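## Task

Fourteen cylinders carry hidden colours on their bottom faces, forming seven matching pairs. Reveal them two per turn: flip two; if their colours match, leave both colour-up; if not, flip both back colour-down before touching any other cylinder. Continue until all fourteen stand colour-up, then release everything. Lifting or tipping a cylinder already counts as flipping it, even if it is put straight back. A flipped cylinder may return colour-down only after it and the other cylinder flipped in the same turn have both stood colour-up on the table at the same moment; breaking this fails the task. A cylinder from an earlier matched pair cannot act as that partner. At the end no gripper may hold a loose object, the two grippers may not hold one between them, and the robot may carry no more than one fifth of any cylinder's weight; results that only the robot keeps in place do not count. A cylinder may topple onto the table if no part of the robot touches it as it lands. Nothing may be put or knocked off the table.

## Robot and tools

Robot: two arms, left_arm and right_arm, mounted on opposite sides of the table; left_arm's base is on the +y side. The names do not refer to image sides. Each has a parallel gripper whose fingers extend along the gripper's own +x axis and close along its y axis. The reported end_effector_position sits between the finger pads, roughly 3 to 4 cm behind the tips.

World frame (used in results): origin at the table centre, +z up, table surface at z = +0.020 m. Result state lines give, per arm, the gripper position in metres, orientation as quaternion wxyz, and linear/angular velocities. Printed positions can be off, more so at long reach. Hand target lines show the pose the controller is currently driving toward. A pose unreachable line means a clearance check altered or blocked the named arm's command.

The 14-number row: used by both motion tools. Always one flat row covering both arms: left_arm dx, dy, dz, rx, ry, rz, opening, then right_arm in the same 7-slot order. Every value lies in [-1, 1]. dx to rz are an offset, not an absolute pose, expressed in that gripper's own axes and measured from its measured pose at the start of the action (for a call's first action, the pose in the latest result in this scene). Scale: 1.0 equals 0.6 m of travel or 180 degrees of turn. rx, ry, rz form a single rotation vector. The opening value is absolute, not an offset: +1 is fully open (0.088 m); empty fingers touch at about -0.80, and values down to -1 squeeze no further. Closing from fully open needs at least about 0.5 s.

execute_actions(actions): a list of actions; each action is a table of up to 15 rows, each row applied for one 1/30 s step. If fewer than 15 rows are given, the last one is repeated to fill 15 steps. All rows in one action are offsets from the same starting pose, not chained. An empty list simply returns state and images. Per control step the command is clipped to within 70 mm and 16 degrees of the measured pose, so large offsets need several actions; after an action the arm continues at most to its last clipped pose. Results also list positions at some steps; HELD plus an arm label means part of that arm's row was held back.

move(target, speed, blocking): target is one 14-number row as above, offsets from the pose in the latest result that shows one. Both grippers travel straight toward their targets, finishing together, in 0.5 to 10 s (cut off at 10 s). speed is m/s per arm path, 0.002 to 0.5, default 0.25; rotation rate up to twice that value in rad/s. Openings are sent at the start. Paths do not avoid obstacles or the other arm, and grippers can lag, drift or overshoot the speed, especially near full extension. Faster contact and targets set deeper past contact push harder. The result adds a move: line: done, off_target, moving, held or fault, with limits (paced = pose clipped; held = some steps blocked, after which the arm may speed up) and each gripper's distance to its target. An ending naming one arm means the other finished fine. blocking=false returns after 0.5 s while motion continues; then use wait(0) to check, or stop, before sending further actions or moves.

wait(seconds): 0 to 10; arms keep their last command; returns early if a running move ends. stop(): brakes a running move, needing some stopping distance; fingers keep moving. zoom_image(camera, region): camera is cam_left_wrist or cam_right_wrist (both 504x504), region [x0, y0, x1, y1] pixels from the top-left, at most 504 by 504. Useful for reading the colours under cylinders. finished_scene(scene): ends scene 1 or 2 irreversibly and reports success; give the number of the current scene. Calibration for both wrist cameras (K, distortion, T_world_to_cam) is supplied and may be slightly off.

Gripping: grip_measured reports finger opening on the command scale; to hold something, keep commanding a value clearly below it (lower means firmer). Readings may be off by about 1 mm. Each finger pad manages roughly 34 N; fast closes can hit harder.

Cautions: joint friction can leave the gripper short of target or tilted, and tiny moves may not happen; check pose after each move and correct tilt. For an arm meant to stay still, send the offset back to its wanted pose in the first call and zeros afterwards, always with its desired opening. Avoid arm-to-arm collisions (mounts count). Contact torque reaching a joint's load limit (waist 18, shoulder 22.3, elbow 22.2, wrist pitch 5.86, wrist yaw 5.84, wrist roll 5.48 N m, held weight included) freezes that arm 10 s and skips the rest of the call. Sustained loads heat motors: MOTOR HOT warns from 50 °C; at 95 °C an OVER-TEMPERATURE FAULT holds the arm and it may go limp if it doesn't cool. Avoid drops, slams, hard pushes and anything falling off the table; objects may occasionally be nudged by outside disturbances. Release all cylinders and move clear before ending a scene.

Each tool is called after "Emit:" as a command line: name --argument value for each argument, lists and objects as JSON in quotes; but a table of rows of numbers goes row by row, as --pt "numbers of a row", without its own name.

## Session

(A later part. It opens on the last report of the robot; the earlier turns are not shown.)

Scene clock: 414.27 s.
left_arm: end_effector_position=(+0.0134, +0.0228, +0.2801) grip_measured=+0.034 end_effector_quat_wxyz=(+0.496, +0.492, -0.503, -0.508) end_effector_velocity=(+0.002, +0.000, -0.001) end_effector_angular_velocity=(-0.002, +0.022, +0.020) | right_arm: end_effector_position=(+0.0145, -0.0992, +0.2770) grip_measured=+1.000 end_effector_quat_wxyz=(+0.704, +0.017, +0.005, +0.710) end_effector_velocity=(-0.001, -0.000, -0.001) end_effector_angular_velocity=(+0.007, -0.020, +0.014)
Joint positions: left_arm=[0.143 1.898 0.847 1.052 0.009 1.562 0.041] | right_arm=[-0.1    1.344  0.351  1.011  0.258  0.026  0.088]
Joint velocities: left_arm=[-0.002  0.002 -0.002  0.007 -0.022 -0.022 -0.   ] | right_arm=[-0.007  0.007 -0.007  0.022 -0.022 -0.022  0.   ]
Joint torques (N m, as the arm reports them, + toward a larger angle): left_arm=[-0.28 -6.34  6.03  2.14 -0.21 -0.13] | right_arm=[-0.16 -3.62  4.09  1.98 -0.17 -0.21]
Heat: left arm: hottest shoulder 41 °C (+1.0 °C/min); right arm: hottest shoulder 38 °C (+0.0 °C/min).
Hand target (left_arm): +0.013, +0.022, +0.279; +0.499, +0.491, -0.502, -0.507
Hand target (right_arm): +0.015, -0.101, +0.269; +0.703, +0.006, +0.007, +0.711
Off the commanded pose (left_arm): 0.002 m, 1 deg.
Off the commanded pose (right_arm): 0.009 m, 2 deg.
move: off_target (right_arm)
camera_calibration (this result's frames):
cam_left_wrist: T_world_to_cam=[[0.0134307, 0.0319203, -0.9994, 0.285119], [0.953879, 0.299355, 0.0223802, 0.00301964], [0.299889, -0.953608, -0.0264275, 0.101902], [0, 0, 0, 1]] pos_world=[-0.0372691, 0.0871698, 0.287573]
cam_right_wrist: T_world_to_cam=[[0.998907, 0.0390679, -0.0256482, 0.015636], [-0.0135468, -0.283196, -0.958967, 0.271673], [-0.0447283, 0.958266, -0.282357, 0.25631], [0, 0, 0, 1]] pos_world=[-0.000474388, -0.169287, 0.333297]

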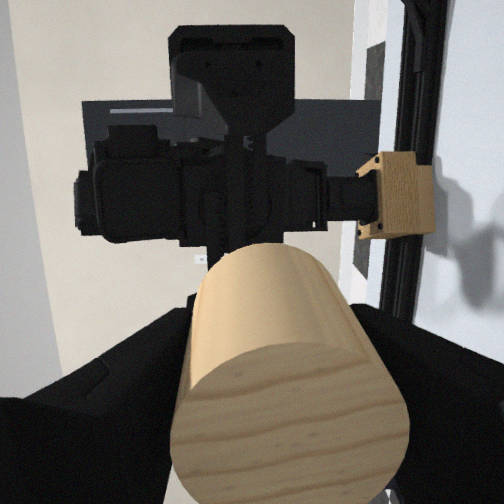

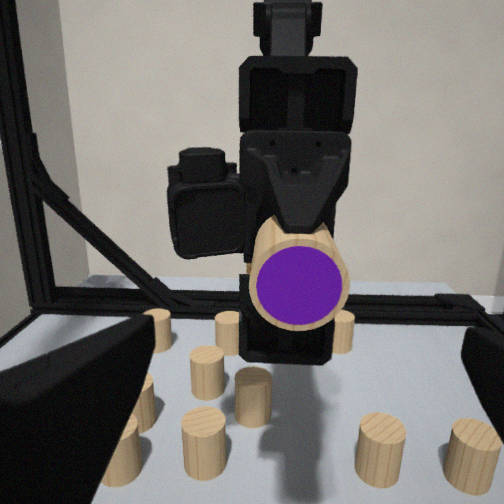

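Emit:
move --target '[0,0,0,0,0,0,-0.3,0.139,-0.002,-0.004,-0.008,0.005,-0.003,1]' --speed 0.1

Emit:
execute_actions --actions '[[[0,0,0,0,0,0,-0.3,0,0,0,0,0,0,-0.3]],[[0,0,0,0,0,0,-0.3,0,0,0,0,0,0,-0.3]],[[0,0,0,0,0,0,1,0,0,0,0,0,0,-0.3]]]'

Emit:
move --target '[-0.1,0,0,0,0,0,1,-0.1,0,0,0,0,0,-0.3]' --speed 0.2

Emit:
move --target '[-0.18,-0.203,0.045,0,0,-0.494,0.5,-0.12,0.013,-0.197,0,0.506,0,-0.3]' --speed 0.3

Scene clock: 420.10 s.
left_arm: end_effector_position=(+0.0135, +0.0228, +0.2796) grip_measured=+0.034 end_effector_quat_wxyz=(+0.496, +0.492, -0.503, -0.508) end_effector_velocity=(+0.002, +0.001, -0.001) end_effector_angular_velocity=(+0.007, -0.007, +0.020) | right_arm: end_effector_position=(+0.0145, -0.0193, +0.2774) grip_measured=+1.000 end_effector_quat_wxyz=(+0.707, +0.007, +0.002, +0.707) end_effector_velocity=(-0.000, +0.001, -0.002) end_effector_angular_velocity=(-0.007, -0.009, +0.015)
Joint positions: left_arm=[0.143 1.9   0.846 1.053 0.008 1.562 0.041] | right_arm=[-0.169  1.652  0.644  1.015  0.2    0.012  0.088]
Joint velocities: left_arm=[-0.002 -0.002 -0.002 -0.007 -0.022  0.007  0.   ] | right_arm=[-0.007  0.002  0.002 -0.007 -0.022 -0.007  0.   ]
Joint torques (N m, as the arm reports them, + toward a larger angle): left_arm=[-0.07 -7.24  5.7   1.7   0.01 -0.05] | right_arm=[-0.22 -5.54  7.05  1.59 -0.09 -0.17]
Heat: left arm: hottest shoulder 41 °C (+1.0 °C/min); right arm: hottest shoulder 38 °C (-2.0 °C/min).
Hand target (left_arm): +0.014, +0.023, +0.280; +0.497, +0.492, -0.503, -0.508
Hand target (right_arm): +0.015, -0.016, +0.276; +0.707, +0.003, +0.001, +0.707
Off the commanded pose (left_arm): 0.001 m, 0 deg.
Off the commanded pose (right_arm): 0.004 m, 0 deg.
move: done
camera_calibration (this result's frames):
cam_left_wrist: T_world_to_cam=[[0.0134293, 0.0326878, -0.999375, 0.284565], [0.953765, 0.299701, 0.0226191, 0.00290605], [0.300253, -0.953473, -0.0271517, 0.102058], [0, 0, 0, 1]] pos_world=[-0.0372365, 0.0871369, 0.287093]
cam_right_wrist: T_world_to_cam=[[0.999546, 0.0291595, -0.00763435, 0.00727062], [0.00128496, -0.294267, -0.955722, 0.293314], [-0.0301149, 0.955278, -0.294171, 0.182853], [0, 0, 0, 1]] pos_world=[-0.00213761, -0.0885745, 0.334173]

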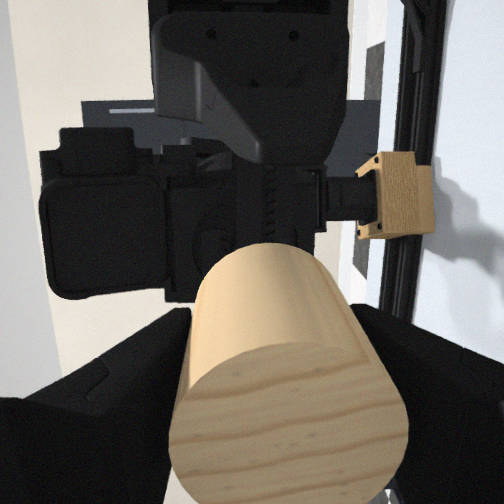

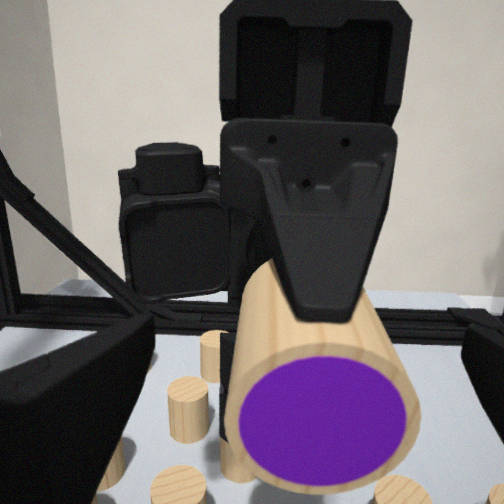

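Scene clock: 421.60 s.
left_arm: end_effector_position=(+0.0134, +0.0228, +0.2796) grip_measured=+1.000 end_effector_quat_wxyz=(+0.496, +0.492, -0.503, -0.508) end_effector_velocity=(-0.003, +0.001, -0.005) end_effector_angular_velocity=(+0.022, +0.007, +0.000) | right_arm: end_effector_position=(+0.0145, -0.0193, +0.2774) grip_measured=+0.025 end_effector_quat_wxyz=(+0.707, +0.007, +0.002, +0.707) end_effector_velocity=(+0.000, -0.001, +0.001) end_effector_angular_velocity=(-0.002, -0.008, +0.005)
Joint positions: left_arm=[0.143 1.9   0.846 1.053 0.009 1.562 0.088] | right_arm=[-0.169  1.652  0.644  1.015  0.2    0.012  0.04 ]
Joint velocities: left_arm=[-0.007 -0.002 -0.002 -0.022 -0.007 -0.007  0.   ] | right_arm=[-0.002 -0.007 -0.002 -0.007 -0.007 -0.007  0.   ]
Joint torques (N m, as the arm reports them, + toward a larger angle): left_arm=[-0.04 -7.1   5.79  1.76  0.02 -0.07] | right_arm=[ 0.04 -6.94  5.63  1.84  0.    0.  ]
Heat: left arm: hottest shoulder 41 °C (+1.0 °C/min); right arm: hottest shoulder 38 °C (-2.0 °C/min).
Hand target (left_arm): +0.013, +0.023, +0.280; +0.496, +0.492, -0.503, -0.508
Hand target (right_arm): +0.015, -0.019, +0.277; +0.707, +0.007, +0.002, +0.707
Off the commanded pose (left_arm): 0.000 m, 0 deg.
Off the commanded pose (right_arm): 0.000 m, 0 deg.
Step readings (end_effector_position; steps 1 to 15: 1st action; 16 to 30: 2nd action; 31 to 45: 3rd action):
0: left_arm (+0.0135, +0.0228, +0.2796) | right_arm (+0.0145, -0.0193, +0.2774)
1: left_arm (+0.0135, +0.0228, +0.2796) | right_arm (+0.0145, -0.0193, +0.2774)
2: left_arm (+0.0135, +0.0228, +0.2796) | right_arm (+0.0145, -0.0193, +0.2774)
4: left_arm (+0.0135, +0.0228, +0.2796) | right_arm (+0.0145, -0.0193, +0.2774)
8: left_arm (+0.0135, +0.0228, +0.2796) | right_arm (+0.0145, -0.0193, +0.2774)
15: left_arm (+0.0134, +0.0228, +0.2796) | right_arm (+0.0145, -0.0193, +0.2774)
16: left_arm (+0.0134, +0.0228, +0.2796) | right_arm (+0.0145, -0.0193, +0.2774)
17: left_arm (+0.0134, +0.0228, +0.2796) | right_arm (+0.0145, -0.0193, +0.2774)
19: left_arm (+0.0134, +0.0228, +0.2796) | right_arm (+0.0145, -0.0193, +0.2774)
23: left_arm (+0.0134, +0.0228, +0.2796) | right_arm (+0.0145, -0.0192, +0.2775)
30: left_arm (+0.0134, +0.0228, +0.2796) | right_arm (+0.0145, -0.0192, +0.2775)
31: left_arm (+0.0134, +0.0228, +0.2796) | right_arm (+0.0145, -0.0192, +0.2775)
32: left_arm (+0.0134, +0.0228, +0.2796) | right_arm (+0.0145, -0.0192, +0.2775)
34: left_arm (+0.0134, +0.0228, +0.2796) | right_arm (+0.0145, -0.0193, +0.2774)
38: left_arm (+0.0134, +0.0228, +0.2796) | right_arm (+0.0145, -0.0192, +0.2775)
45: end_effector_position above
camera_calibration (this result's frames):
cam_left_wrist: T_world_to_cam=[[0.0134415, 0.0326827, -0.999375, 0.284566], [0.953879, 0.299337, 0.0226188, 0.0029672], [0.29989, -0.953587, -0.0271518, 0.102084], [0, 0, 0, 1]] pos_world=[-0.0372693, 0.0871575, 0.287093]
cam_right_wrist: T_world_to_cam=[[0.999543, 0.029162, -0.00801564, 0.00737648], [0.000921094, -0.294267, -0.955723, 0.29332], [-0.0302295, 0.955278, -0.294159, 0.182851], [0, 0, 0, 1]] pos_world=[-0.00211578, -0.0885746, 0.334179]

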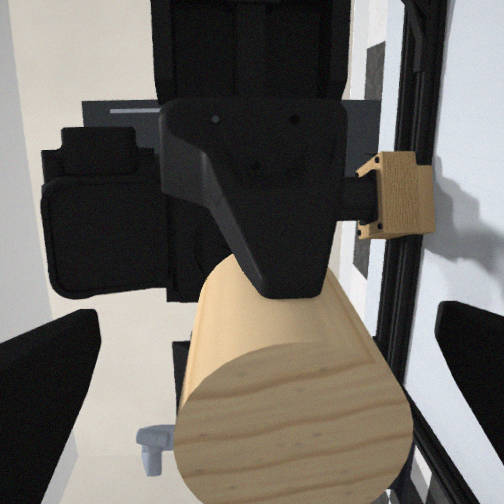

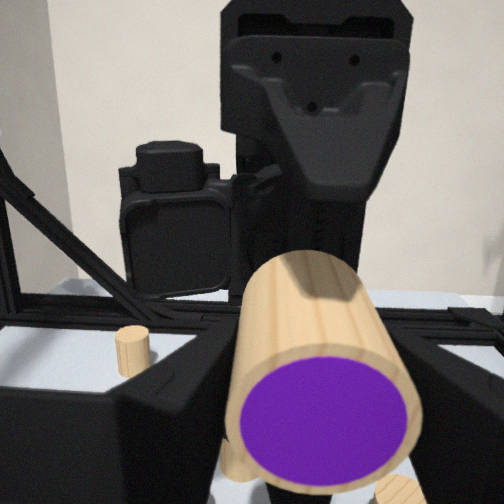

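Scene clock: 422.50 s.
left_arm: end_effector_position=(+0.0143, +0.0805, +0.2766) grip_measured=+1.000 end_effector_quat_wxyz=(+0.494, +0.494, -0.501, -0.510) end_effector_velocity=(+0.000, +0.003, +0.000) end_effector_angular_velocity=(-0.002, +0.022, +0.005) | right_arm: end_effector_position=(+0.0145, -0.0760, +0.2783) grip_measured=+0.025 end_effector_quat_wxyz=(+0.707, +0.008, +0.002, +0.707) end_effector_velocity=(-0.001, -0.004, -0.003) end_effector_angular_velocity=(-0.017, -0.012, +0.010)
Joint positions: left_arm=[0.143 1.727 0.602 1.116 0.009 1.562 0.088] | right_arm=[-0.121  1.436  0.437  1.008  0.247  0.012  0.04 ]
Joint velocities: left_arm=[-0.002 -0.007 -0.012  0.007 -0.007 -0.022  0.   ] | right_arm=[ 0.002 -0.017 -0.012 -0.022 -0.007 -0.007 -0.   ]
Joint torques (N m, as the arm reports them, + toward a larger angle): left_arm=[-0.02 -6.81  4.8   1.99  0.03 -0.07] | right_arm=[ 0.32 -6.36  4.34  1.75  0.11 -0.01]
Heat: left arm: hottest shoulder 41 °C (+1.0 °C/min); right arm: hottest shoulder 38 °C (-1.0 °C/min).
Hand target (left_arm): +0.014, +0.083, +0.280; +0.496, +0.492, -0.503, -0.508
Hand target (right_arm): +0.015, -0.079, +0.277; +0.707, +0.007, +0.003, +0.707
Off the commanded pose (left_arm): 0.004 m, 1 deg.
Off the commanded pose (right_arm): 0.004 m, 0 deg.
move: done
camera_calibration (this result's frames):
cam_left_wrist: T_world_to_cam=[[0.0135656, 0.0414489, -0.999049, 0.278861], [0.953876, 0.299127, 0.0253625, -0.0157848], [0.299894, -0.953313, -0.0354793, 0.159143], [0, 0, 0, 1]] pos_world=[-0.036452, 0.144876, 0.284642]
cam_right_wrist: T_world_to_cam=[[0.999523, 0.029566, -0.00889416, 0.00934233], [0.000122152, -0.291857, -0.956462, 0.277915], [-0.0308746, 0.956005, -0.291721, 0.236637], [0, 0, 0, 1]] pos_world=[-0.00206575, -0.145391, 0.33493]

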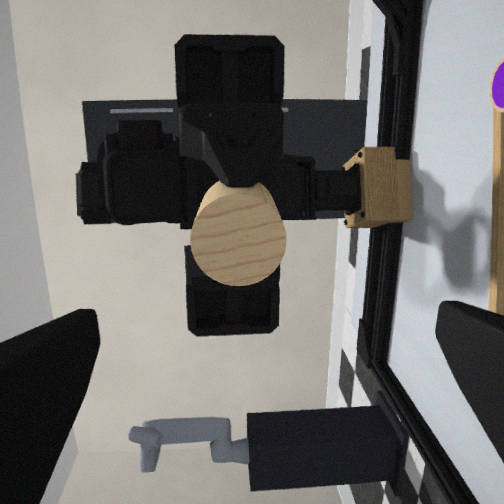

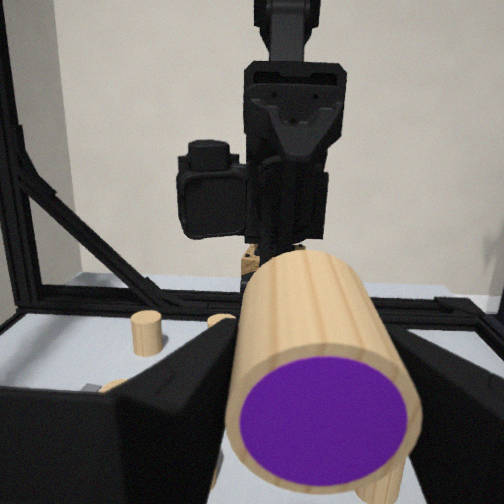

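Scene clock: 425.60 s.
left_arm: end_effector_position=(-0.0098, +0.1913, +0.1557) grip_measured=+0.500 end_effector_quat_wxyz=(-0.001, +0.704, -0.010, -0.710) end_effector_velocity=(+0.000, -0.000, +0.003) end_effector_angular_velocity=(+0.007, -0.008, +0.005) | right_arm: end_effector_position=(+0.0061, -0.1490, +0.1599) grip_measured=+0.025 end_effector_quat_wxyz=(+0.500, -0.499, +0.503, +0.498) end_effector_velocity=(+0.000, -0.003, +0.003) end_effector_angular_velocity=(-0.023, +0.003, +0.005)
Joint positions: left_arm=[ 0.064  1.849  1.23  -0.94   0.007  1.494  0.063] | right_arm=[-0.157  1.765  1.247 -1.056 -0.003  0.218  0.04 ]
Joint velocities: left_arm=[-0.002  0.002  0.017 -0.022 -0.007 -0.007 -0.   ] | right_arm=[-0.002  0.002  0.017 -0.037 -0.007 -0.007 -0.   ]
Joint torques (N m, as the arm reports them, + toward a larger angle): left_arm=[-0.29 -5.81  6.63  0.01  0.28 -0.06] | right_arm=[-0.17 -6.34  6.67 -0.13 -0.12 -0.11]
Heat: left arm: hottest shoulder 41 °C (+1.0 °C/min); right arm: hottest shoulder 37 °C (-2.0 °C/min).
Hand target (left_arm): -0.012, +0.190, +0.155; -0.002, +0.702, -0.008, -0.712
Hand target (right_arm): +0.006, -0.146, +0.159; +0.498, -0.499, +0.505, +0.497
Off the commanded pose (left_arm): 0.002 m, 0 deg.
Off the commanded pose (right_arm): 0.002 m, 1 deg.
move: done
camera_calibration (this result's frames):
cam_left_wrist: T_world_to_cam=[[0.0377794, 0.99909, 0.0197901, -0.187766], [0.948585, -0.0420837, 0.313713, -0.00253858], [0.314261, 0.00692068, -0.949311, 0.226355], [0, 0, 0, 1]] pos_world=[-0.0616328, 0.185922, 0.219394]
cam_right_wrist: T_world_to_cam=[[0.999513, -0.00187585, -0.0311411, 0.0176988], [0.0076904, -0.952573, 0.304213, -0.15671], [-0.0302349, -0.304304, -0.952095, 0.189495], [0, 0, 0, 1]] pos_world=[-0.0107557, -0.0915802, 0.228641]

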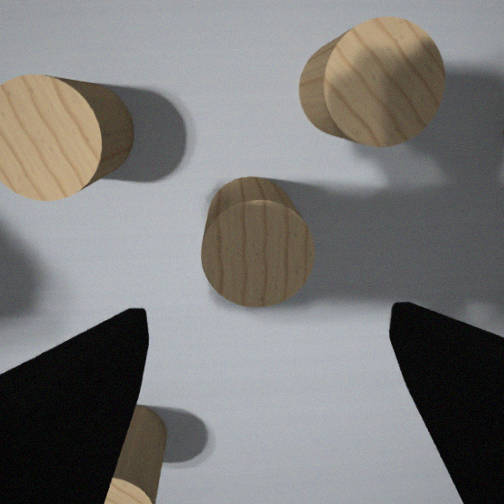

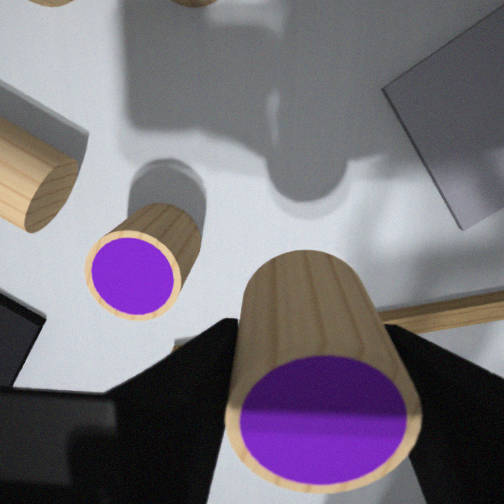

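Emit:
move --target '[0.146,-0.002,0.006,0,0,0,0.5,0.15,0,0.004,0,0,0,-0.3]' --speed 0.08

Emit:
execute_actions --actions '[[[0,0,0,0,0,0,0.5,0,0,0,0,0,0,0.35]],[[0,0,0,0,0,0,-0.3,0,0,0,0,0,0,0.35]],[[0,0,0,0,0,0,-0.3,0,0,0,0,0,0,0.35]]]'

Emit:
move --target '[-0.13,0,0,0,0,0,-0.3,-0.13,0,0,0,0,0,0.35]' --speed 0.15

Emit:
move --target '[-0.232,0.286,-0.043,0,0,0.504,-0.3,-0.197,-0.013,0.085,0,-0.493,0,1]' --speed 0.3

Scene clock: 430.70 s.
left_arm: end_effector_position=(-0.0131, +0.1897, +0.0717) grip_measured=+0.500 end_effector_quat_wxyz=(+0.001, +0.704, -0.014, -0.710) end_effector_velocity=(-0.001, -0.000, -0.001) end_effector_angular_velocity=(-0.003, -0.007, +0.000) | right_arm: end_effector_position=(+0.0051, -0.1441, +0.0776) grip_measured=+0.025 end_effector_quat_wxyz=(+0.503, -0.494, +0.500, +0.503) end_effector_velocity=(+0.001, -0.004, -0.001) end_effector_angular_velocity=(-0.014, +0.005, -0.010)
Joint positions: left_arm=[ 0.055  2.014  1.078 -0.613  0.008  1.486  0.063] | right_arm=[-0.157  1.904  1.067 -0.721 -0.003  0.218  0.04 ]
Joint velocities: left_arm=[-0.007  0.002 -0.002  0.007 -0.007 -0.007 -0.   ] | right_arm=[-0.002 -0.002 -0.007 -0.007 -0.007  0.007  0.   ]
Joint torques (N m, as the arm reports them, + toward a larger angle): left_arm=[-0.27 -5.95  4.26  0.49  0.05 -0.11] | right_arm=[ 0.03 -6.25  3.54  1.04  0.01 -0.03]
Heat: left arm: hottest shoulder 41 °C (+1.0 °C/min); right arm: hottest shoulder 37 °C (-2.0 °C/min).
Hand target (left_arm): -0.014, +0.192, +0.068; -0.001, +0.704, -0.010, -0.710
Hand target (right_arm): +0.006, -0.147, +0.070; +0.500, -0.499, +0.503, +0.498
Off the commanded pose (left_arm): 0.004 m, 1 deg.
Off the commanded pose (right_arm): 0.008 m, 1 deg.
move: done
camera_calibration (this result's frames):
cam_left_wrist: T_world_to_cam=[[0.0389523, 0.999183, 0.0107417, -0.183734], [0.948977, -0.0403573, 0.312753, 0.026554], [0.312931, -0.00198885, -0.949774, 0.149434], [0, 0, 0, 1]] pos_world=[-0.0648049, 0.184953, 0.135597]
cam_right_wrist: T_world_to_cam=[[0.999389, -0.00174075, -0.0349015, 0.0164513], [0.00843591, -0.957201, 0.2893, -0.126474], [-0.0339114, -0.289418, -0.956602, 0.115114], [0, 0, 0, 1]] pos_world=[-0.0114706, -0.0877159, 0.147282]

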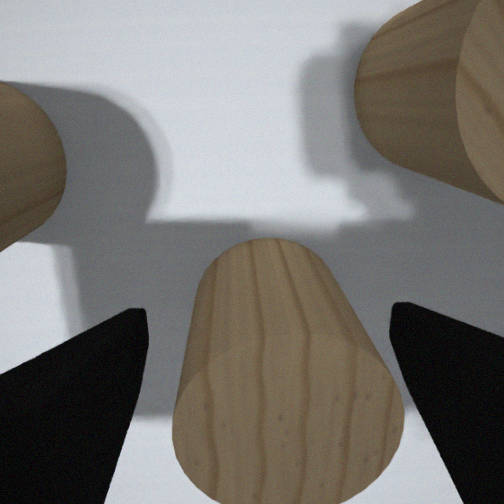

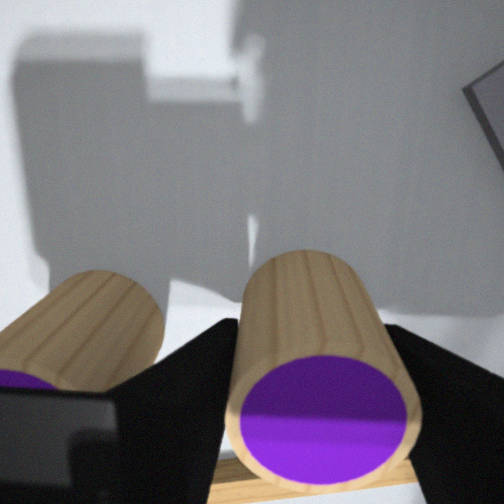

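Scene clock: 432.20 s.
left_arm: end_effector_position=(-0.0131, +0.1899, +0.0717) grip_measured=+0.034 end_effector_quat_wxyz=(+0.001, +0.704, -0.013, -0.710) end_effector_velocity=(+0.001, +0.003, +0.001) end_effector_angular_velocity=(+0.007, -0.008, +0.005) | right_arm: end_effector_position=(+0.0050, -0.1436, +0.0776) grip_measured=+0.350 end_effector_quat_wxyz=(+0.504, -0.493, +0.500, +0.503) end_effector_velocity=(+0.000, -0.003, -0.001) end_effector_angular_velocity=(-0.013, +0.004, +0.020)
Joint positions: left_arm=[ 0.055  2.014  1.078 -0.613  0.008  1.486  0.041] | right_arm=[-0.157  1.904  1.067 -0.719 -0.003  0.218  0.056]
Joint velocities: left_arm=[-0.002 -0.007 -0.007 -0.007 -0.007 -0.007 -0.   ] | right_arm=[-0.002  0.002 -0.002 -0.007 -0.007 -0.022 -0.   ]
Joint torques (N m, as the arm reports them, + toward a larger angle): left_arm=[-0.03 -6.83  4.74  0.22  0.05  0.01] | right_arm=[ 0.01 -7.99  4.7   0.14  0.   -0.02]
Heat: left arm: hottest shoulder 41 °C (+1.0 °C/min); right arm: hottest shoulder 38 °C (-2.0 °C/min).
Hand target (left_arm): -0.013, +0.190, +0.072; +0.001, +0.704, -0.013, -0.710
Hand target (right_arm): +0.005, -0.144, +0.078; +0.504, -0.493, +0.500, +0.503
Off the commanded pose (left_arm): 0.000 m, 0 deg.
Off the commanded pose (right_arm): 0.000 m, 0 deg.
Step readings (end_effector_position; steps 1 to 15: 1st action; 16 to 30: 2nd action; 31 to 45: 3rd action):
0: left_arm (-0.0131, +0.1897, +0.0717) | right_arm (+0.0051, -0.1441, +0.0776)
1: left_arm (-0.0131, +0.1897, +0.0717) | right_arm (+0.0051, -0.1441, +0.0776)
2: left_arm (-0.0131, +0.1897, +0.0717) | right_arm (+0.0051, -0.1439, +0.0776)
4: left_arm (-0.0131, +0.1897, +0.0717) | right_arm (+0.0049, -0.1432, +0.0776)
8: left_arm (-0.0131, +0.1897, +0.0717) | right_arm (+0.0049, -0.1434, +0.0776)
15: left_arm (-0.0131, +0.1897, +0.0717) | right_arm (+0.0050, -0.1436, +0.0776)
16: left_arm (-0.0131, +0.1897, +0.0717) | right_arm (+0.0050, -0.1436, +0.0776)
17: left_arm (-0.0131, +0.1897, +0.0717) | right_arm (+0.0050, -0.1436, +0.0776)
19: left_arm (-0.0131, +0.1898, +0.0717) | right_arm (+0.0050, -0.1436, +0.0776)
23: left_arm (-0.0131, +0.1899, +0.0717) | right_arm (+0.0050, -0.1436, +0.0776)
30: left_arm (-0.0131, +0.1899, +0.0717) | right_arm (+0.0050, -0.1436, +0.0776)
31: left_arm (-0.0131, +0.1899, +0.0717) | right_arm (+0.0050, -0.1436, +0.0776)
32: left_arm (-0.0131, +0.1899, +0.0717) | right_arm (+0.0050, -0.1436, +0.0776)
34: left_arm (-0.0131, +0.1899, +0.0717) | right_arm (+0.0050, -0.1436, +0.0776)
38: left_arm (-0.0131, +0.1899, +0.0717) | right_arm (+0.0050, -0.1436, +0.0776)
45: end_effector_position above
camera_calibration (this result's frames):
cam_left_wrist: T_world_to_cam=[[0.0389514, 0.999175, 0.0115031, -0.183953], [0.948952, -0.0405947, 0.312796, 0.0265874], [0.313005, -0.00126799, -0.949751, 0.149288], [0, 0, 0, 1]] pos_world=[-0.064793, 0.18507, 0.135586]
cam_right_wrist: T_world_to_cam=[[0.999372, -0.0016621, -0.0353848, 0.0166058], [0.00857419, -0.957846, 0.287153, -0.125934], [-0.0343704, -0.287276, -0.957231, 0.115617], [0, 0, 0, 1]] pos_world=[-0.0115418, -0.0873837, 0.147422]

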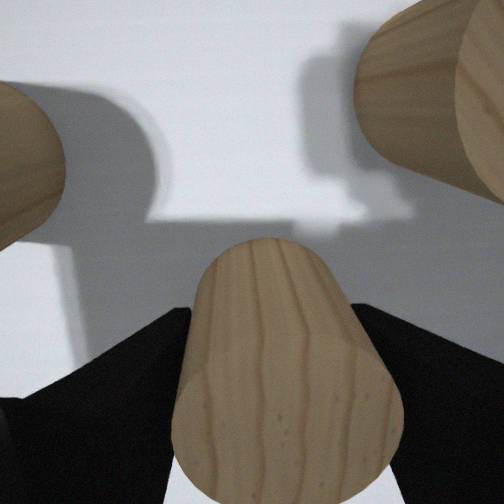

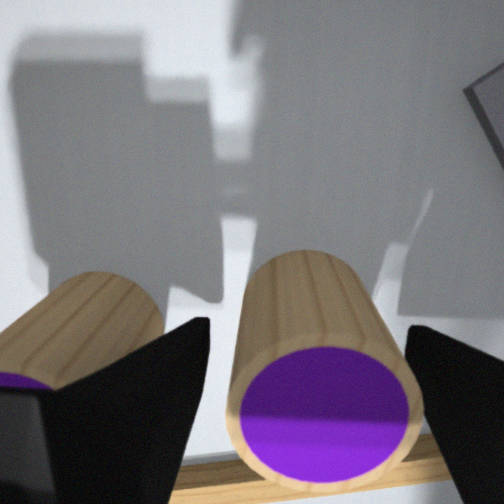

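Scene clock: 433.17 s.
left_arm: end_effector_position=(-0.0126, +0.1947, +0.1430) grip_measured=+0.034 end_effector_quat_wxyz=(-0.006, +0.704, -0.006, -0.710) end_effector_velocity=(+0.000, -0.001, +0.002) end_effector_angular_velocity=(-0.003, -0.007, -0.010) | right_arm: end_effector_position=(+0.0058, -0.1475, +0.1503) grip_measured=+0.350 end_effector_quat_wxyz=(+0.501, -0.498, +0.503, +0.498) end_effector_velocity=(-0.002, -0.005, +0.004) end_effector_angular_velocity=(-0.026, +0.017, +0.019)
Joint positions: left_arm=[ 0.055  1.866  1.198 -0.902  0.008  1.486  0.041] | right_arm=[-0.157  1.779  1.225 -1.018 -0.003  0.218  0.056]
Joint velocities: left_arm=[-0.002 -0.002  0.007 -0.007 -0.007  0.007 -0.   ] | right_arm=[-0.002 -0.002  0.012 -0.037 -0.022 -0.022 -0.   ]
Joint torques (N m, as the arm reports them, + toward a larger angle): left_arm=[-0.04 -7.82  6.59 -0.01  0.05  0.01] | right_arm=[-0.04 -8.44  6.48 -0.07  0.01 -0.05]
Heat: left arm: hottest shoulder 41 °C (+2.0 °C/min); right arm: hottest shoulder 38 °C (-2.0 °C/min).
Hand target (left_arm): -0.013, +0.191, +0.150; +0.001, +0.704, -0.013, -0.710
Hand target (right_arm): +0.006, -0.144, +0.155; +0.504, -0.493, +0.500, +0.503
Off the commanded pose (left_arm): 0.007 m, 1 deg.
Off the commanded pose (right_arm): 0.006 m, 1 deg.
move: done
camera_calibration (this result's frames):
cam_left_wrist: T_world_to_cam=[[0.0389083, 0.998753, 0.0312957, -0.192377], [0.94832, -0.0467779, 0.313848, 0.00507919], [0.314921, 0.017467, -0.948957, 0.213053], [0, 0, 0, 1]] pos_world=[-0.0644266, 0.188653, 0.206605]
cam_right_wrist: T_world_to_cam=[[0.999488, -0.00220185, -0.0319175, 0.0177193], [0.0075605, -0.953117, 0.302506, -0.152227], [-0.0310872, -0.302593, -0.952613, 0.181124], [0, 0, 0, 1]] pos_world=[-0.0109286, -0.0902442, 0.219156]

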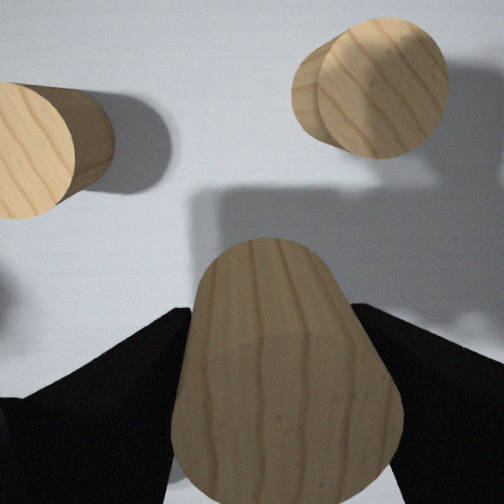

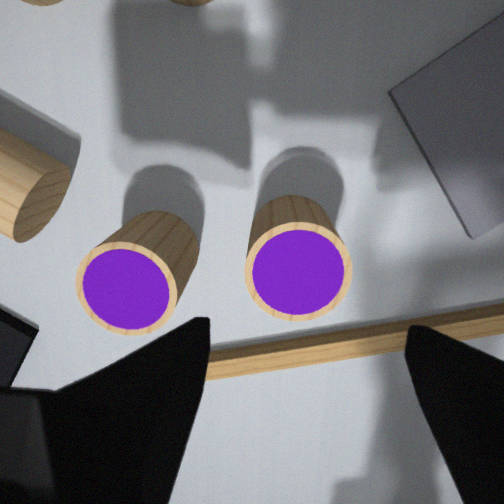

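Scene clock: 436.33 s.
left_arm: end_effector_position=(+0.0100, +0.0260, +0.2799) grip_measured=+0.034 end_effector_quat_wxyz=(+0.497, +0.493, -0.505, -0.506) end_effector_velocity=(+0.002, +0.000, -0.001) end_effector_angular_velocity=(-0.002, +0.007, +0.010) | right_arm: end_effector_position=(+0.0125, -0.0952, +0.2771) grip_measured=+1.000 end_effector_quat_wxyz=(+0.706, +0.007, +0.011, +0.709) end_effector_velocity=(-0.000, -0.000, +0.003) end_effector_angular_velocity=(+0.016, -0.003, +0.005)
Joint positions: left_arm=[ 0.132  1.891  0.832  1.062 -0.004  1.566  0.041] | right_arm=[-0.093  1.343  0.378  0.959  0.271  0.026  0.088]
Joint velocities: left_arm=[ 0.002  0.002 -0.002  0.007 -0.007 -0.007  0.   ] | right_arm=[-0.002  0.002 -0.002  0.022 -0.007 -0.007  0.   ]
Joint torques (N m, as the arm reports them, + toward a larger angle): left_arm=[ 0.16 -6.39  7.03  2.12  0.21  0.06] | right_arm=[-0.19 -3.53  4.44  1.95  0.04 -0.17]
Heat: left arm: hottest shoulder 41 °C (+2.0 °C/min); right arm: hottest shoulder 38 °C (-3.0 °C/min).
Hand target (left_arm): +0.010, +0.023, +0.283; +0.498, +0.490, -0.509, -0.503
Hand target (right_arm): +0.014, -0.097, +0.269; +0.707, -0.004, +0.013, +0.707
Off the commanded pose (left_arm): 0.004 m, 1 deg.
Off the commanded pose (right_arm): 0.009 m, 2 deg.
move: off_target (right_arm)
camera_calibration (this result's frames):
cam_left_wrist: T_world_to_cam=[[0.0171225, 0.0295791, -0.999416, 0.284878], [0.953216, 0.301234, 0.0252464, 0.00449983], [0.301805, -0.953091, -0.0230374, 0.105085], [0, 0, 0, 1]] pos_world=[-0.0408823, 0.0903735, 0.287019]
cam_right_wrist: T_world_to_cam=[[0.999254, 0.0332031, -0.0197431, 0.0151944], [-0.00867011, -0.30528, -0.952223, 0.268807], [-0.037644, 0.951684, -0.304764, 0.257949], [0, 0, 0, 1]] pos_world=[-0.00314229, -0.163929, 0.334878]

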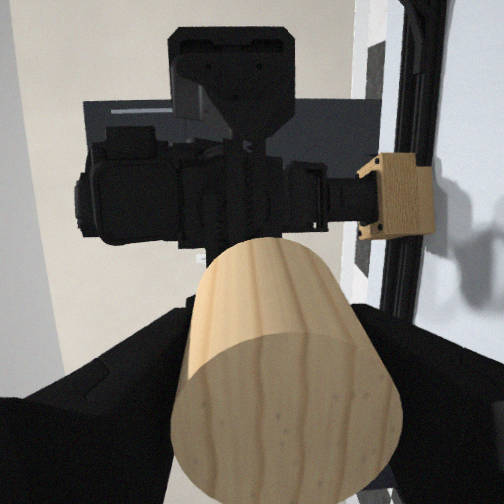

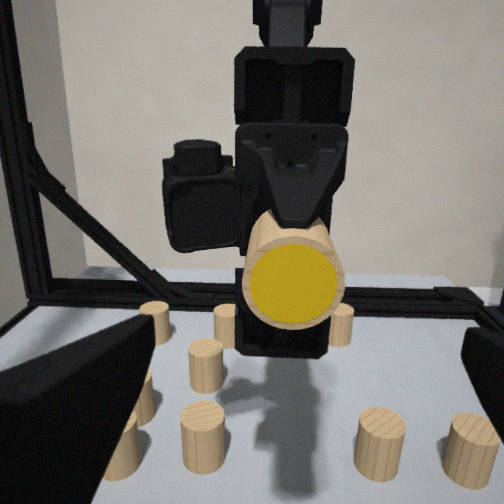

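Emit:
move --target '[0,0,0,0,0,0,-0.3,0.137,0.002,-0.001,-0.008,-0.002,-0.002,1]' --speed 0.1

Emit:
execute_actions --actions '[[[0,0,0,0,0,0,-0.3,0,0,0,0,0,0,-0.3]],[[0,0,0,0,0,0,-0.3,0,0,0,0,0,0,-0.3]],[[0,0,0,0,0,0,1,0,0,0,0,0,0,-0.3]]]'

Emit:
move --target '[-0.1,0,0,0,0,0,1,-0.1,0,0,0,0,0,-0.3]' --speed 0.2

Emit:
move --target '[-0.052,-0.203,-0.295,0,0,-0.494,0.5,-0.303,0.087,-0.197,0,0.506,0,-0.3]' --speed 0.3

Scene clock: 441.33 s.
left_arm: end_effector_position=(+0.0102, +0.0259, +0.2797) grip_measured=+0.033 end_effector_quat_wxyz=(+0.497, +0.493, -0.504, -0.506) end_effector_velocity=(-0.000, +0.001, -0.001) end_effector_angular_velocity=(+0.007, +0.007, +0.005) | right_arm: end_effector_position=(+0.0108, -0.0166, +0.2771) grip_measured=+1.000 end_effector_quat_wxyz=(+0.708, +0.004, +0.001, +0.706) end_effector_velocity=(-0.000, +0.002, -0.002) end_effector_angular_velocity=(-0.007, -0.024, +0.005)
Joint positions: left_arm=[ 0.132  1.892  0.832  1.062 -0.004  1.566  0.041] | right_arm=[-0.157  1.663  0.658  1.01   0.214  0.005  0.088]
Joint velocities: left_arm=[-0.002 -0.002 -0.002 -0.007 -0.007 -0.007 -0.   ] | right_arm=[-0.002  0.007  0.007 -0.007 -0.007 -0.022  0.   ]
Joint torques (N m, as the arm reports them, + toward a larger angle): left_arm=[-0.08 -7.15  5.63  1.69  0.01 -0.03] | right_arm=[-0.18 -5.57  6.88  1.72 -0.12 -0.19]
Heat: left arm: hottest shoulder 41 °C (+2.0 °C/min); right arm: hottest shoulder 37 °C (-4.0 °C/min).
Hand target (left_arm): +0.010, +0.026, +0.280; +0.497, +0.493, -0.504, -0.506
Hand target (right_arm): +0.011, -0.013, +0.276; +0.708, +0.000, -0.001, +0.706
Off the commanded pose (left_arm): 0.000 m, 0 deg.
Off the commanded pose (right_arm): 0.004 m, 0 deg.
move: done
camera_calibration (this result's frames):
cam_left_wrist: T_world_to_cam=[[0.0171112, 0.0295857, -0.999416, 0.284653], [0.953101, 0.301598, 0.0252464, 0.00436667], [0.302169, -0.952976, -0.0230374, 0.104874], [0, 0, 0, 1]] pos_world=[-0.0407222, 0.0902036, 0.286792]
cam_right_wrist: T_world_to_cam=[[0.99965, 0.0264481, -0.00113474, 0.00902768], [0.0067685, -0.296797, -0.954917, 0.293515], [-0.0255925, 0.954574, -0.296872, 0.1808], [0, 0, 0, 1]] pos_world=[-0.00638405, -0.0857112, 0.333968]

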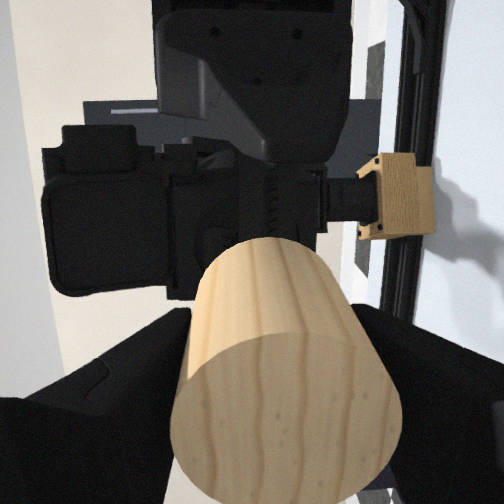

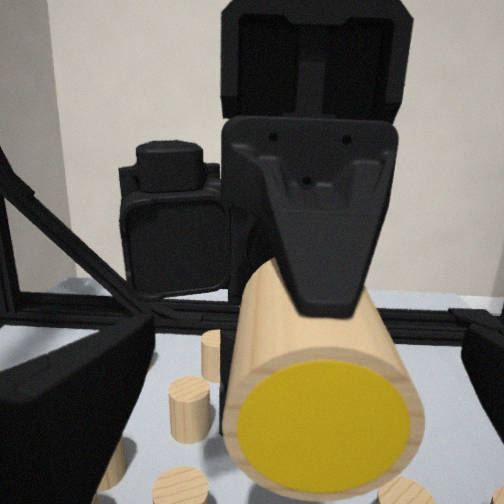

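Scene clock: 442.83 s.
left_arm: end_effector_position=(+0.0102, +0.0259, +0.2797) grip_measured=+1.000 end_effector_quat_wxyz=(+0.497, +0.493, -0.504, -0.506) end_effector_velocity=(-0.002, -0.000, +0.001) end_effector_angular_velocity=(+0.002, -0.007, -0.010) | right_arm: end_effector_position=(+0.0106, -0.0167, +0.2771) grip_measured=+0.024 end_effector_quat_wxyz=(+0.708, +0.004, +0.001, +0.706) end_effector_velocity=(-0.000, +0.000, -0.003) end_effector_angular_velocity=(-0.017, -0.026, +0.005)
Joint positions: left_arm=[ 0.132  1.892  0.832  1.062 -0.005  1.566  0.088] | right_arm=[-0.156  1.663  0.658  1.01   0.214  0.005  0.04 ]
Joint velocities: left_arm=[-0.002 -0.002  0.002 -0.007  0.007  0.007  0.   ] | right_arm=[-0.002 -0.002  0.002 -0.022 -0.007 -0.022  0.   ]
Joint torques (N m, as the arm reports them, + toward a larger angle): left_arm=[-0.08 -6.91  5.78  1.77 -0.02 -0.07] | right_arm=[ 0.06 -7.02  5.62  1.84  0.02 -0.01]
Heat: left arm: hottest shoulder 41 °C (+2.0 °C/min); right arm: hottest shoulder 37 °C (-3.0 °C/min).
Hand target (left_arm): +0.010, +0.026, +0.280; +0.497, +0.493, -0.504, -0.506
Hand target (right_arm): +0.011, -0.017, +0.277; +0.708, +0.004, +0.001, +0.706
Off the commanded pose (left_arm): 0.000 m, 0 deg.
Off the commanded pose (right_arm): 0.000 m, 0 deg.
Step readings (end_effector_position; steps 1 to 15: 1st action; 16 to 30: 2nd action; 31 to 45: 3rd action):
0: left_arm (+0.0102, +0.0259, +0.2797) | right_arm (+0.0108, -0.0166, +0.2771)
1: left_arm (+0.0102, +0.0259, +0.2797) | right_arm (+0.0108, -0.0166, +0.2771)
2: left_arm (+0.0102, +0.0259, +0.2797) | right_arm (+0.0108, -0.0166, +0.2771)
4: left_arm (+0.0102, +0.0259, +0.2797) | right_arm (+0.0108, -0.0166, +0.2771)
8: left_arm (+0.0102, +0.0259, +0.2797) | right_arm (+0.0108, -0.0166, +0.2771)
15: left_arm (+0.0102, +0.0259, +0.2797) | right_arm (+0.0106, -0.0167, +0.2771)
16: left_arm (+0.0102, +0.0259, +0.2797) | right_arm (+0.0106, -0.0167, +0.2771)
17: left_arm (+0.0102, +0.0259, +0.2797) | right_arm (+0.0106, -0.0167, +0.2771)
19: left_arm (+0.0102, +0.0259, +0.2797) | right_arm (+0.0106, -0.0167, +0.2771)
23: left_arm (+0.0102, +0.0259, +0.2797) | right_arm (+0.0106, -0.0167, +0.2771)
30: left_arm (+0.0102, +0.0259, +0.2796) | right_arm (+0.0106, -0.0167, +0.2771)
31: left_arm (+0.0102, +0.0259, +0.2796) | right_arm (+0.0106, -0.0167, +0.2771)
32: left_arm (+0.0102, +0.0259, +0.2797) | right_arm (+0.0106, -0.0167, +0.2771)
34: left_arm (+0.0102, +0.0259, +0.2797) | right_arm (+0.0106, -0.0167, +0.2771)
38: left_arm (+0.0102, +0.0259, +0.2797) | right_arm (+0.0106, -0.0167, +0.2771)
45: end_effector_position above
camera_calibration (this result's frames):
cam_left_wrist: T_world_to_cam=[[0.017099, 0.0295922, -0.999416, 0.284652], [0.952986, 0.301961, 0.0252456, 0.00430433], [0.302532, -0.952861, -0.0230377, 0.104849], [0, 0, 0, 1]] pos_world=[-0.0406894, 0.0901831, 0.286792]
cam_right_wrist: T_world_to_cam=[[0.999629, 0.0272107, -0.00113331, 0.00926519], [0.0069963, -0.296792, -0.954917, 0.293508], [-0.0263203, 0.954554, -0.296872, 0.180824], [0, 0, 0, 1]] pos_world=[-0.00655587, -0.0857477, 0.333968]

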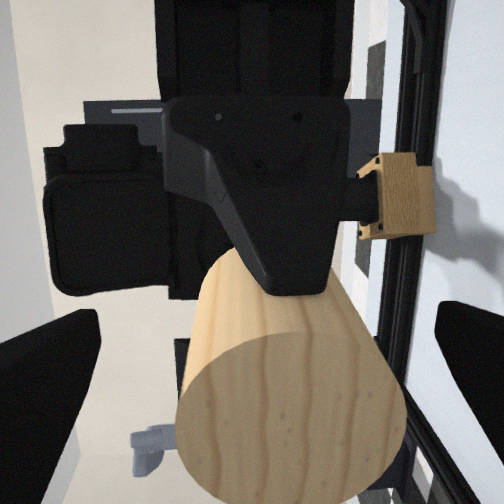

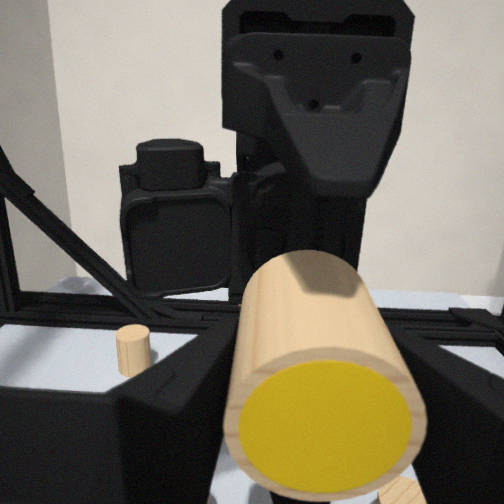

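Scene clock: 443.73 s.
left_arm: end_effector_position=(+0.0117, +0.0837, +0.2766) grip_measured=+1.000 end_effector_quat_wxyz=(+0.495, +0.495, -0.502, -0.508) end_effector_velocity=(+0.000, +0.003, -0.004) end_effector_angular_velocity=(+0.022, +0.021, +0.005) | right_arm: end_effector_position=(+0.0104, -0.0733, +0.2783) grip_measured=+0.025 end_effector_quat_wxyz=(+0.708, +0.005, +0.000, +0.707) end_effector_velocity=(+0.001, -0.003, +0.002) end_effector_angular_velocity=(+0.002, -0.007, -0.005)
Joint positions: left_arm=[ 0.132  1.72   0.588  1.125 -0.005  1.566  0.088] | right_arm=[-0.106  1.45   0.451  1.005  0.264  0.005  0.04 ]
Joint velocities: left_arm=[-0.002 -0.012 -0.012 -0.022 -0.007 -0.022  0.   ] | right_arm=[ 0.002 -0.017 -0.007 -0.007  0.007 -0.007 -0.   ]
Joint torques (N m, as the arm reports them, + toward a larger angle): left_arm=[-0.14 -6.71  4.95  1.99 -0.05 -0.02] | right_arm=[ 0.2  -6.35  4.24  1.72  0.18 -0.02]
Heat: left arm: hottest shoulder 41 °C (+2.0 °C/min); right arm: hottest shoulder 37 °C (-3.1 °C/min).
Hand target (left_arm): +0.011, +0.086, +0.280; +0.497, +0.493, -0.504, -0.506
Hand target (right_arm): +0.011, -0.077, +0.277; +0.708, +0.004, +0.001, +0.706
Off the commanded pose (left_arm): 0.004 m, 1 deg.
Off the commanded pose (right_arm): 0.004 m, 0 deg.
move: done
camera_calibration (this result's frames):
cam_left_wrist: T_world_to_cam=[[0.0173168, 0.038357, -0.999114, 0.278985], [0.95298, 0.301728, 0.0281008, -0.0152022], [0.302538, -0.952622, -0.0313285, 0.161671], [0, 0, 0, 1]] pos_world=[-0.0392554, 0.147897, 0.28423]
cam_right_wrist: T_world_to_cam=[[0.999617, 0.0275973, -0.00202989, 0.0112653], [0.0061763, -0.294016, -0.955781, 0.278273], [-0.0269738, 0.955402, -0.294074, 0.234505], [0, 0, 0, 1]] pos_world=[-0.00665419, -0.14254, 0.334952]

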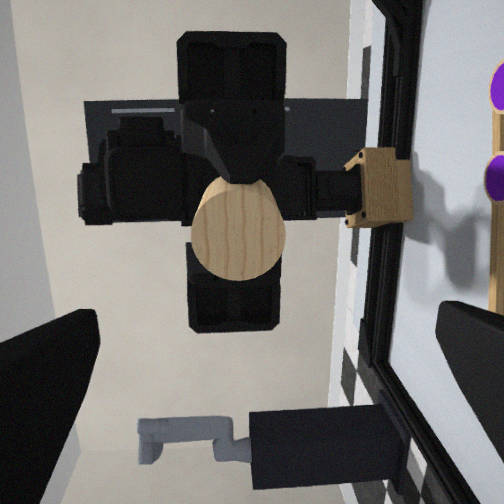

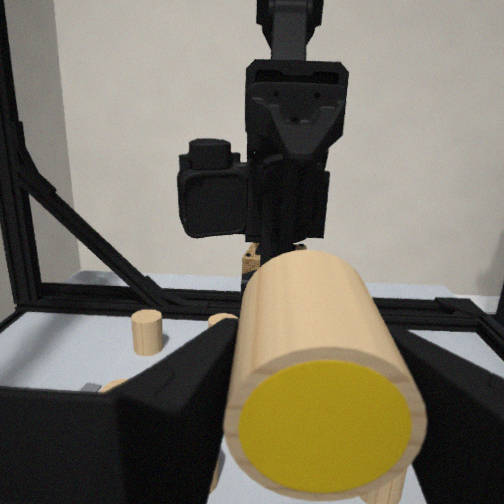

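Scene clock: 446.97 s.
left_arm: end_effector_position=(+0.1869, +0.1128, +0.1556) grip_measured=+0.500 end_effector_quat_wxyz=(+0.003, +0.704, -0.011, -0.710) end_effector_velocity=(-0.001, +0.003, +0.001) end_effector_angular_velocity=(+0.019, -0.000, +0.005) | right_arm: end_effector_position=(-0.0395, -0.2557, +0.1576) grip_measured=+0.025 end_effector_quat_wxyz=(+0.499, -0.502, +0.503, +0.495) end_effector_velocity=(-0.000, -0.003, -0.000) end_effector_angular_velocity=(-0.010, +0.003, +0.024)
Joint positions: left_arm=[ 0.548  2.257  1.843 -1.142  0.017  1.973  0.063] | right_arm=[ 0.142  1.456  0.915 -1.042 -0.003  0.516  0.04 ]
Joint velocities: left_arm=[-0.002  0.002  0.007 -0.022 -0.007 -0.007 -0.   ] | right_arm=[ 0.002 -0.002 -0.002 -0.007 -0.007 -0.022 -0.   ]
Joint torques (N m, as the arm reports them, + toward a larger angle): left_arm=[ 0.13 -8.08  7.05 -0.02 -0.15  0.1 ] | right_arm=[ 0.28 -4.17  6.89 -0.08 -0.09  0.15]
Heat: left arm: hottest shoulder 41 °C (+2.0 °C/min); right arm: hottest shoulder 37 °C (-3.0 °C/min).
Hand target (left_arm): +0.189, +0.112, +0.154; +0.000, +0.705, -0.009, -0.709
Hand target (right_arm): -0.042, -0.254, +0.159; +0.499, -0.501, +0.505, +0.495
Off the commanded pose (left_arm): 0.002 m, 1 deg.
Off the commanded pose (right_arm): 0.004 m, 1 deg.
move: done
camera_calibration (this result's frames):
cam_left_wrist: T_world_to_cam=[[0.0329022, 0.999388, 0.0118901, -0.114611], [0.94925, -0.0349704, 0.312572, -0.193178], [0.312797, 0.00100236, -0.94982, 0.16605], [0, 0, 0, 1]] pos_world=[0.135205, 0.107619, 0.219462]
cam_right_wrist: T_world_to_cam=[[0.999672, -0.000546637, -0.0256095, 0.0625155], [0.00745121, -0.950333, 0.311144, -0.257869], [-0.0245077, -0.311233, -0.950018, 0.151535], [0, 0, 0, 1]] pos_world=[-0.0568597, -0.197864, 0.225796]

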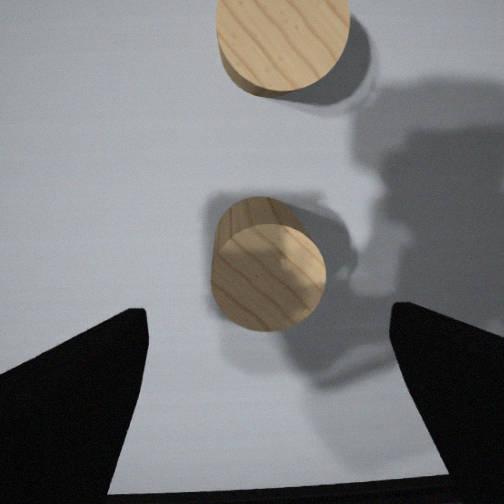

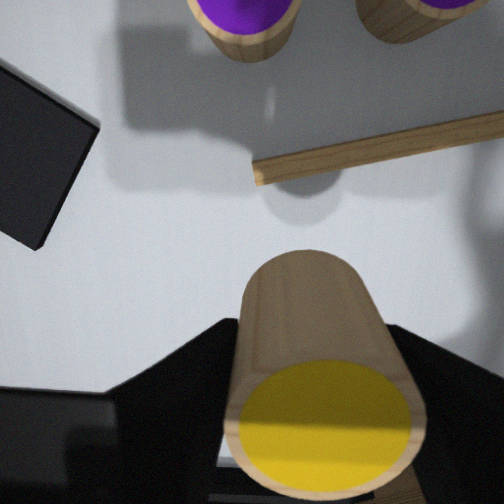

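Emit:
move --target '[0.146,-0.008,-0.009,0,0,0,0.5,0.151,0,-0.013,0,0,0,-0.3]' --speed 0.08

Scene clock: 450.10 s.
left_arm: end_effector_position=(+0.1917, +0.1140, +0.0728) grip_measured=+0.500 end_effector_quat_wxyz=(+0.007, +0.705, -0.014, -0.709) end_effector_velocity=(+0.001, +0.003, -0.002) end_effector_angular_velocity=(+0.020, -0.015, +0.005) | right_arm: end_effector_position=(-0.0402, -0.2619, +0.0719) grip_measured=+0.025 end_effector_quat_wxyz=(+0.499, -0.499, +0.501, +0.500) end_effector_velocity=(+0.002, -0.004, -0.002) end_effector_angular_velocity=(-0.018, -0.002, +0.005)
Joint positions: left_arm=[ 0.559  2.356  1.67  -0.859  0.016  1.983  0.063] | right_arm=[ 0.158  1.607  0.67  -0.633 -0.003  0.527  0.04 ]
Joint velocities: left_arm=[-0.002  0.002 -0.002 -0.007 -0.022 -0.007 -0.   ] | right_arm=[-0.002  0.002 -0.007 -0.007 -0.007 -0.007 -0.   ]
Joint torques (N m, as the arm reports them, + toward a larger angle): left_arm=[ 0.18 -8.48  5.05  0.42  0.08  0.08] | right_arm=[ 0.33 -4.07  3.14  0.88  0.01  0.17]
Heat: left arm: hottest shoulder 42 °C (+3.0 °C/min); right arm: hottest shoulder 37 °C (-2.0 °C/min).
Hand target (left_arm): +0.192, +0.116, +0.068; +0.003, +0.704, -0.011, -0.710
Hand target (right_arm): -0.039, -0.265, +0.067; +0.499, -0.502, +0.503, +0.495
Off the commanded pose (left_arm): 0.005 m, 1 deg.
Off the commanded pose (right_arm): 0.006 m, 1 deg.
move: done
camera_calibration (this result's frames):
cam_left_wrist: T_world_to_cam=[[0.0317148, 0.999493, 0.00296281, -0.114202], [0.947893, -0.0310174, 0.317074, -0.172307], [0.317005, -0.00724752, -0.948396, 0.0858957], [0, 0, 0, 1]] pos_world=[0.139721, 0.109422, 0.136436]
cam_right_wrist: T_world_to_cam=[[0.999483, 0.00394536, -0.031896, 0.0625584], [0.0133745, -0.95348, 0.301159, -0.236928], [-0.029224, -0.30143, -0.95304, 0.0708253], [0, 0, 0, 1]] pos_world=[-0.0572875, -0.204804, 0.140848]

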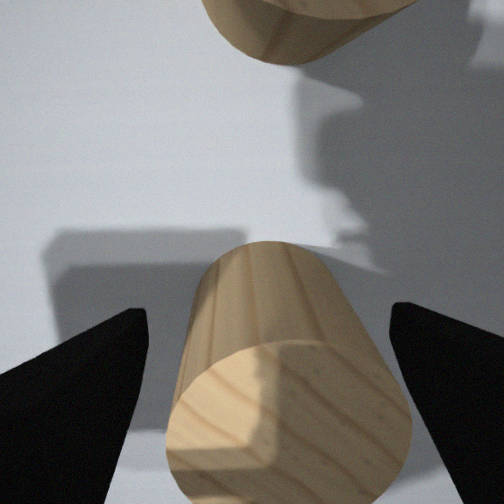

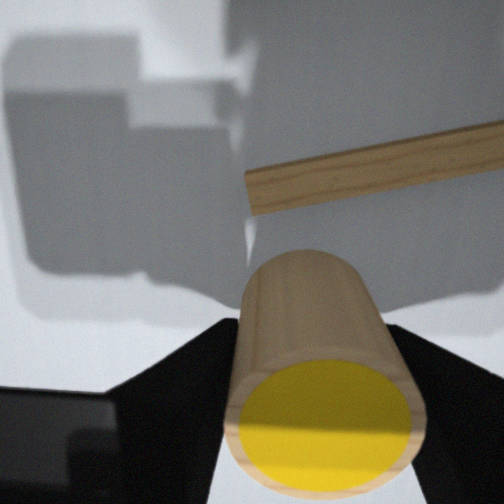

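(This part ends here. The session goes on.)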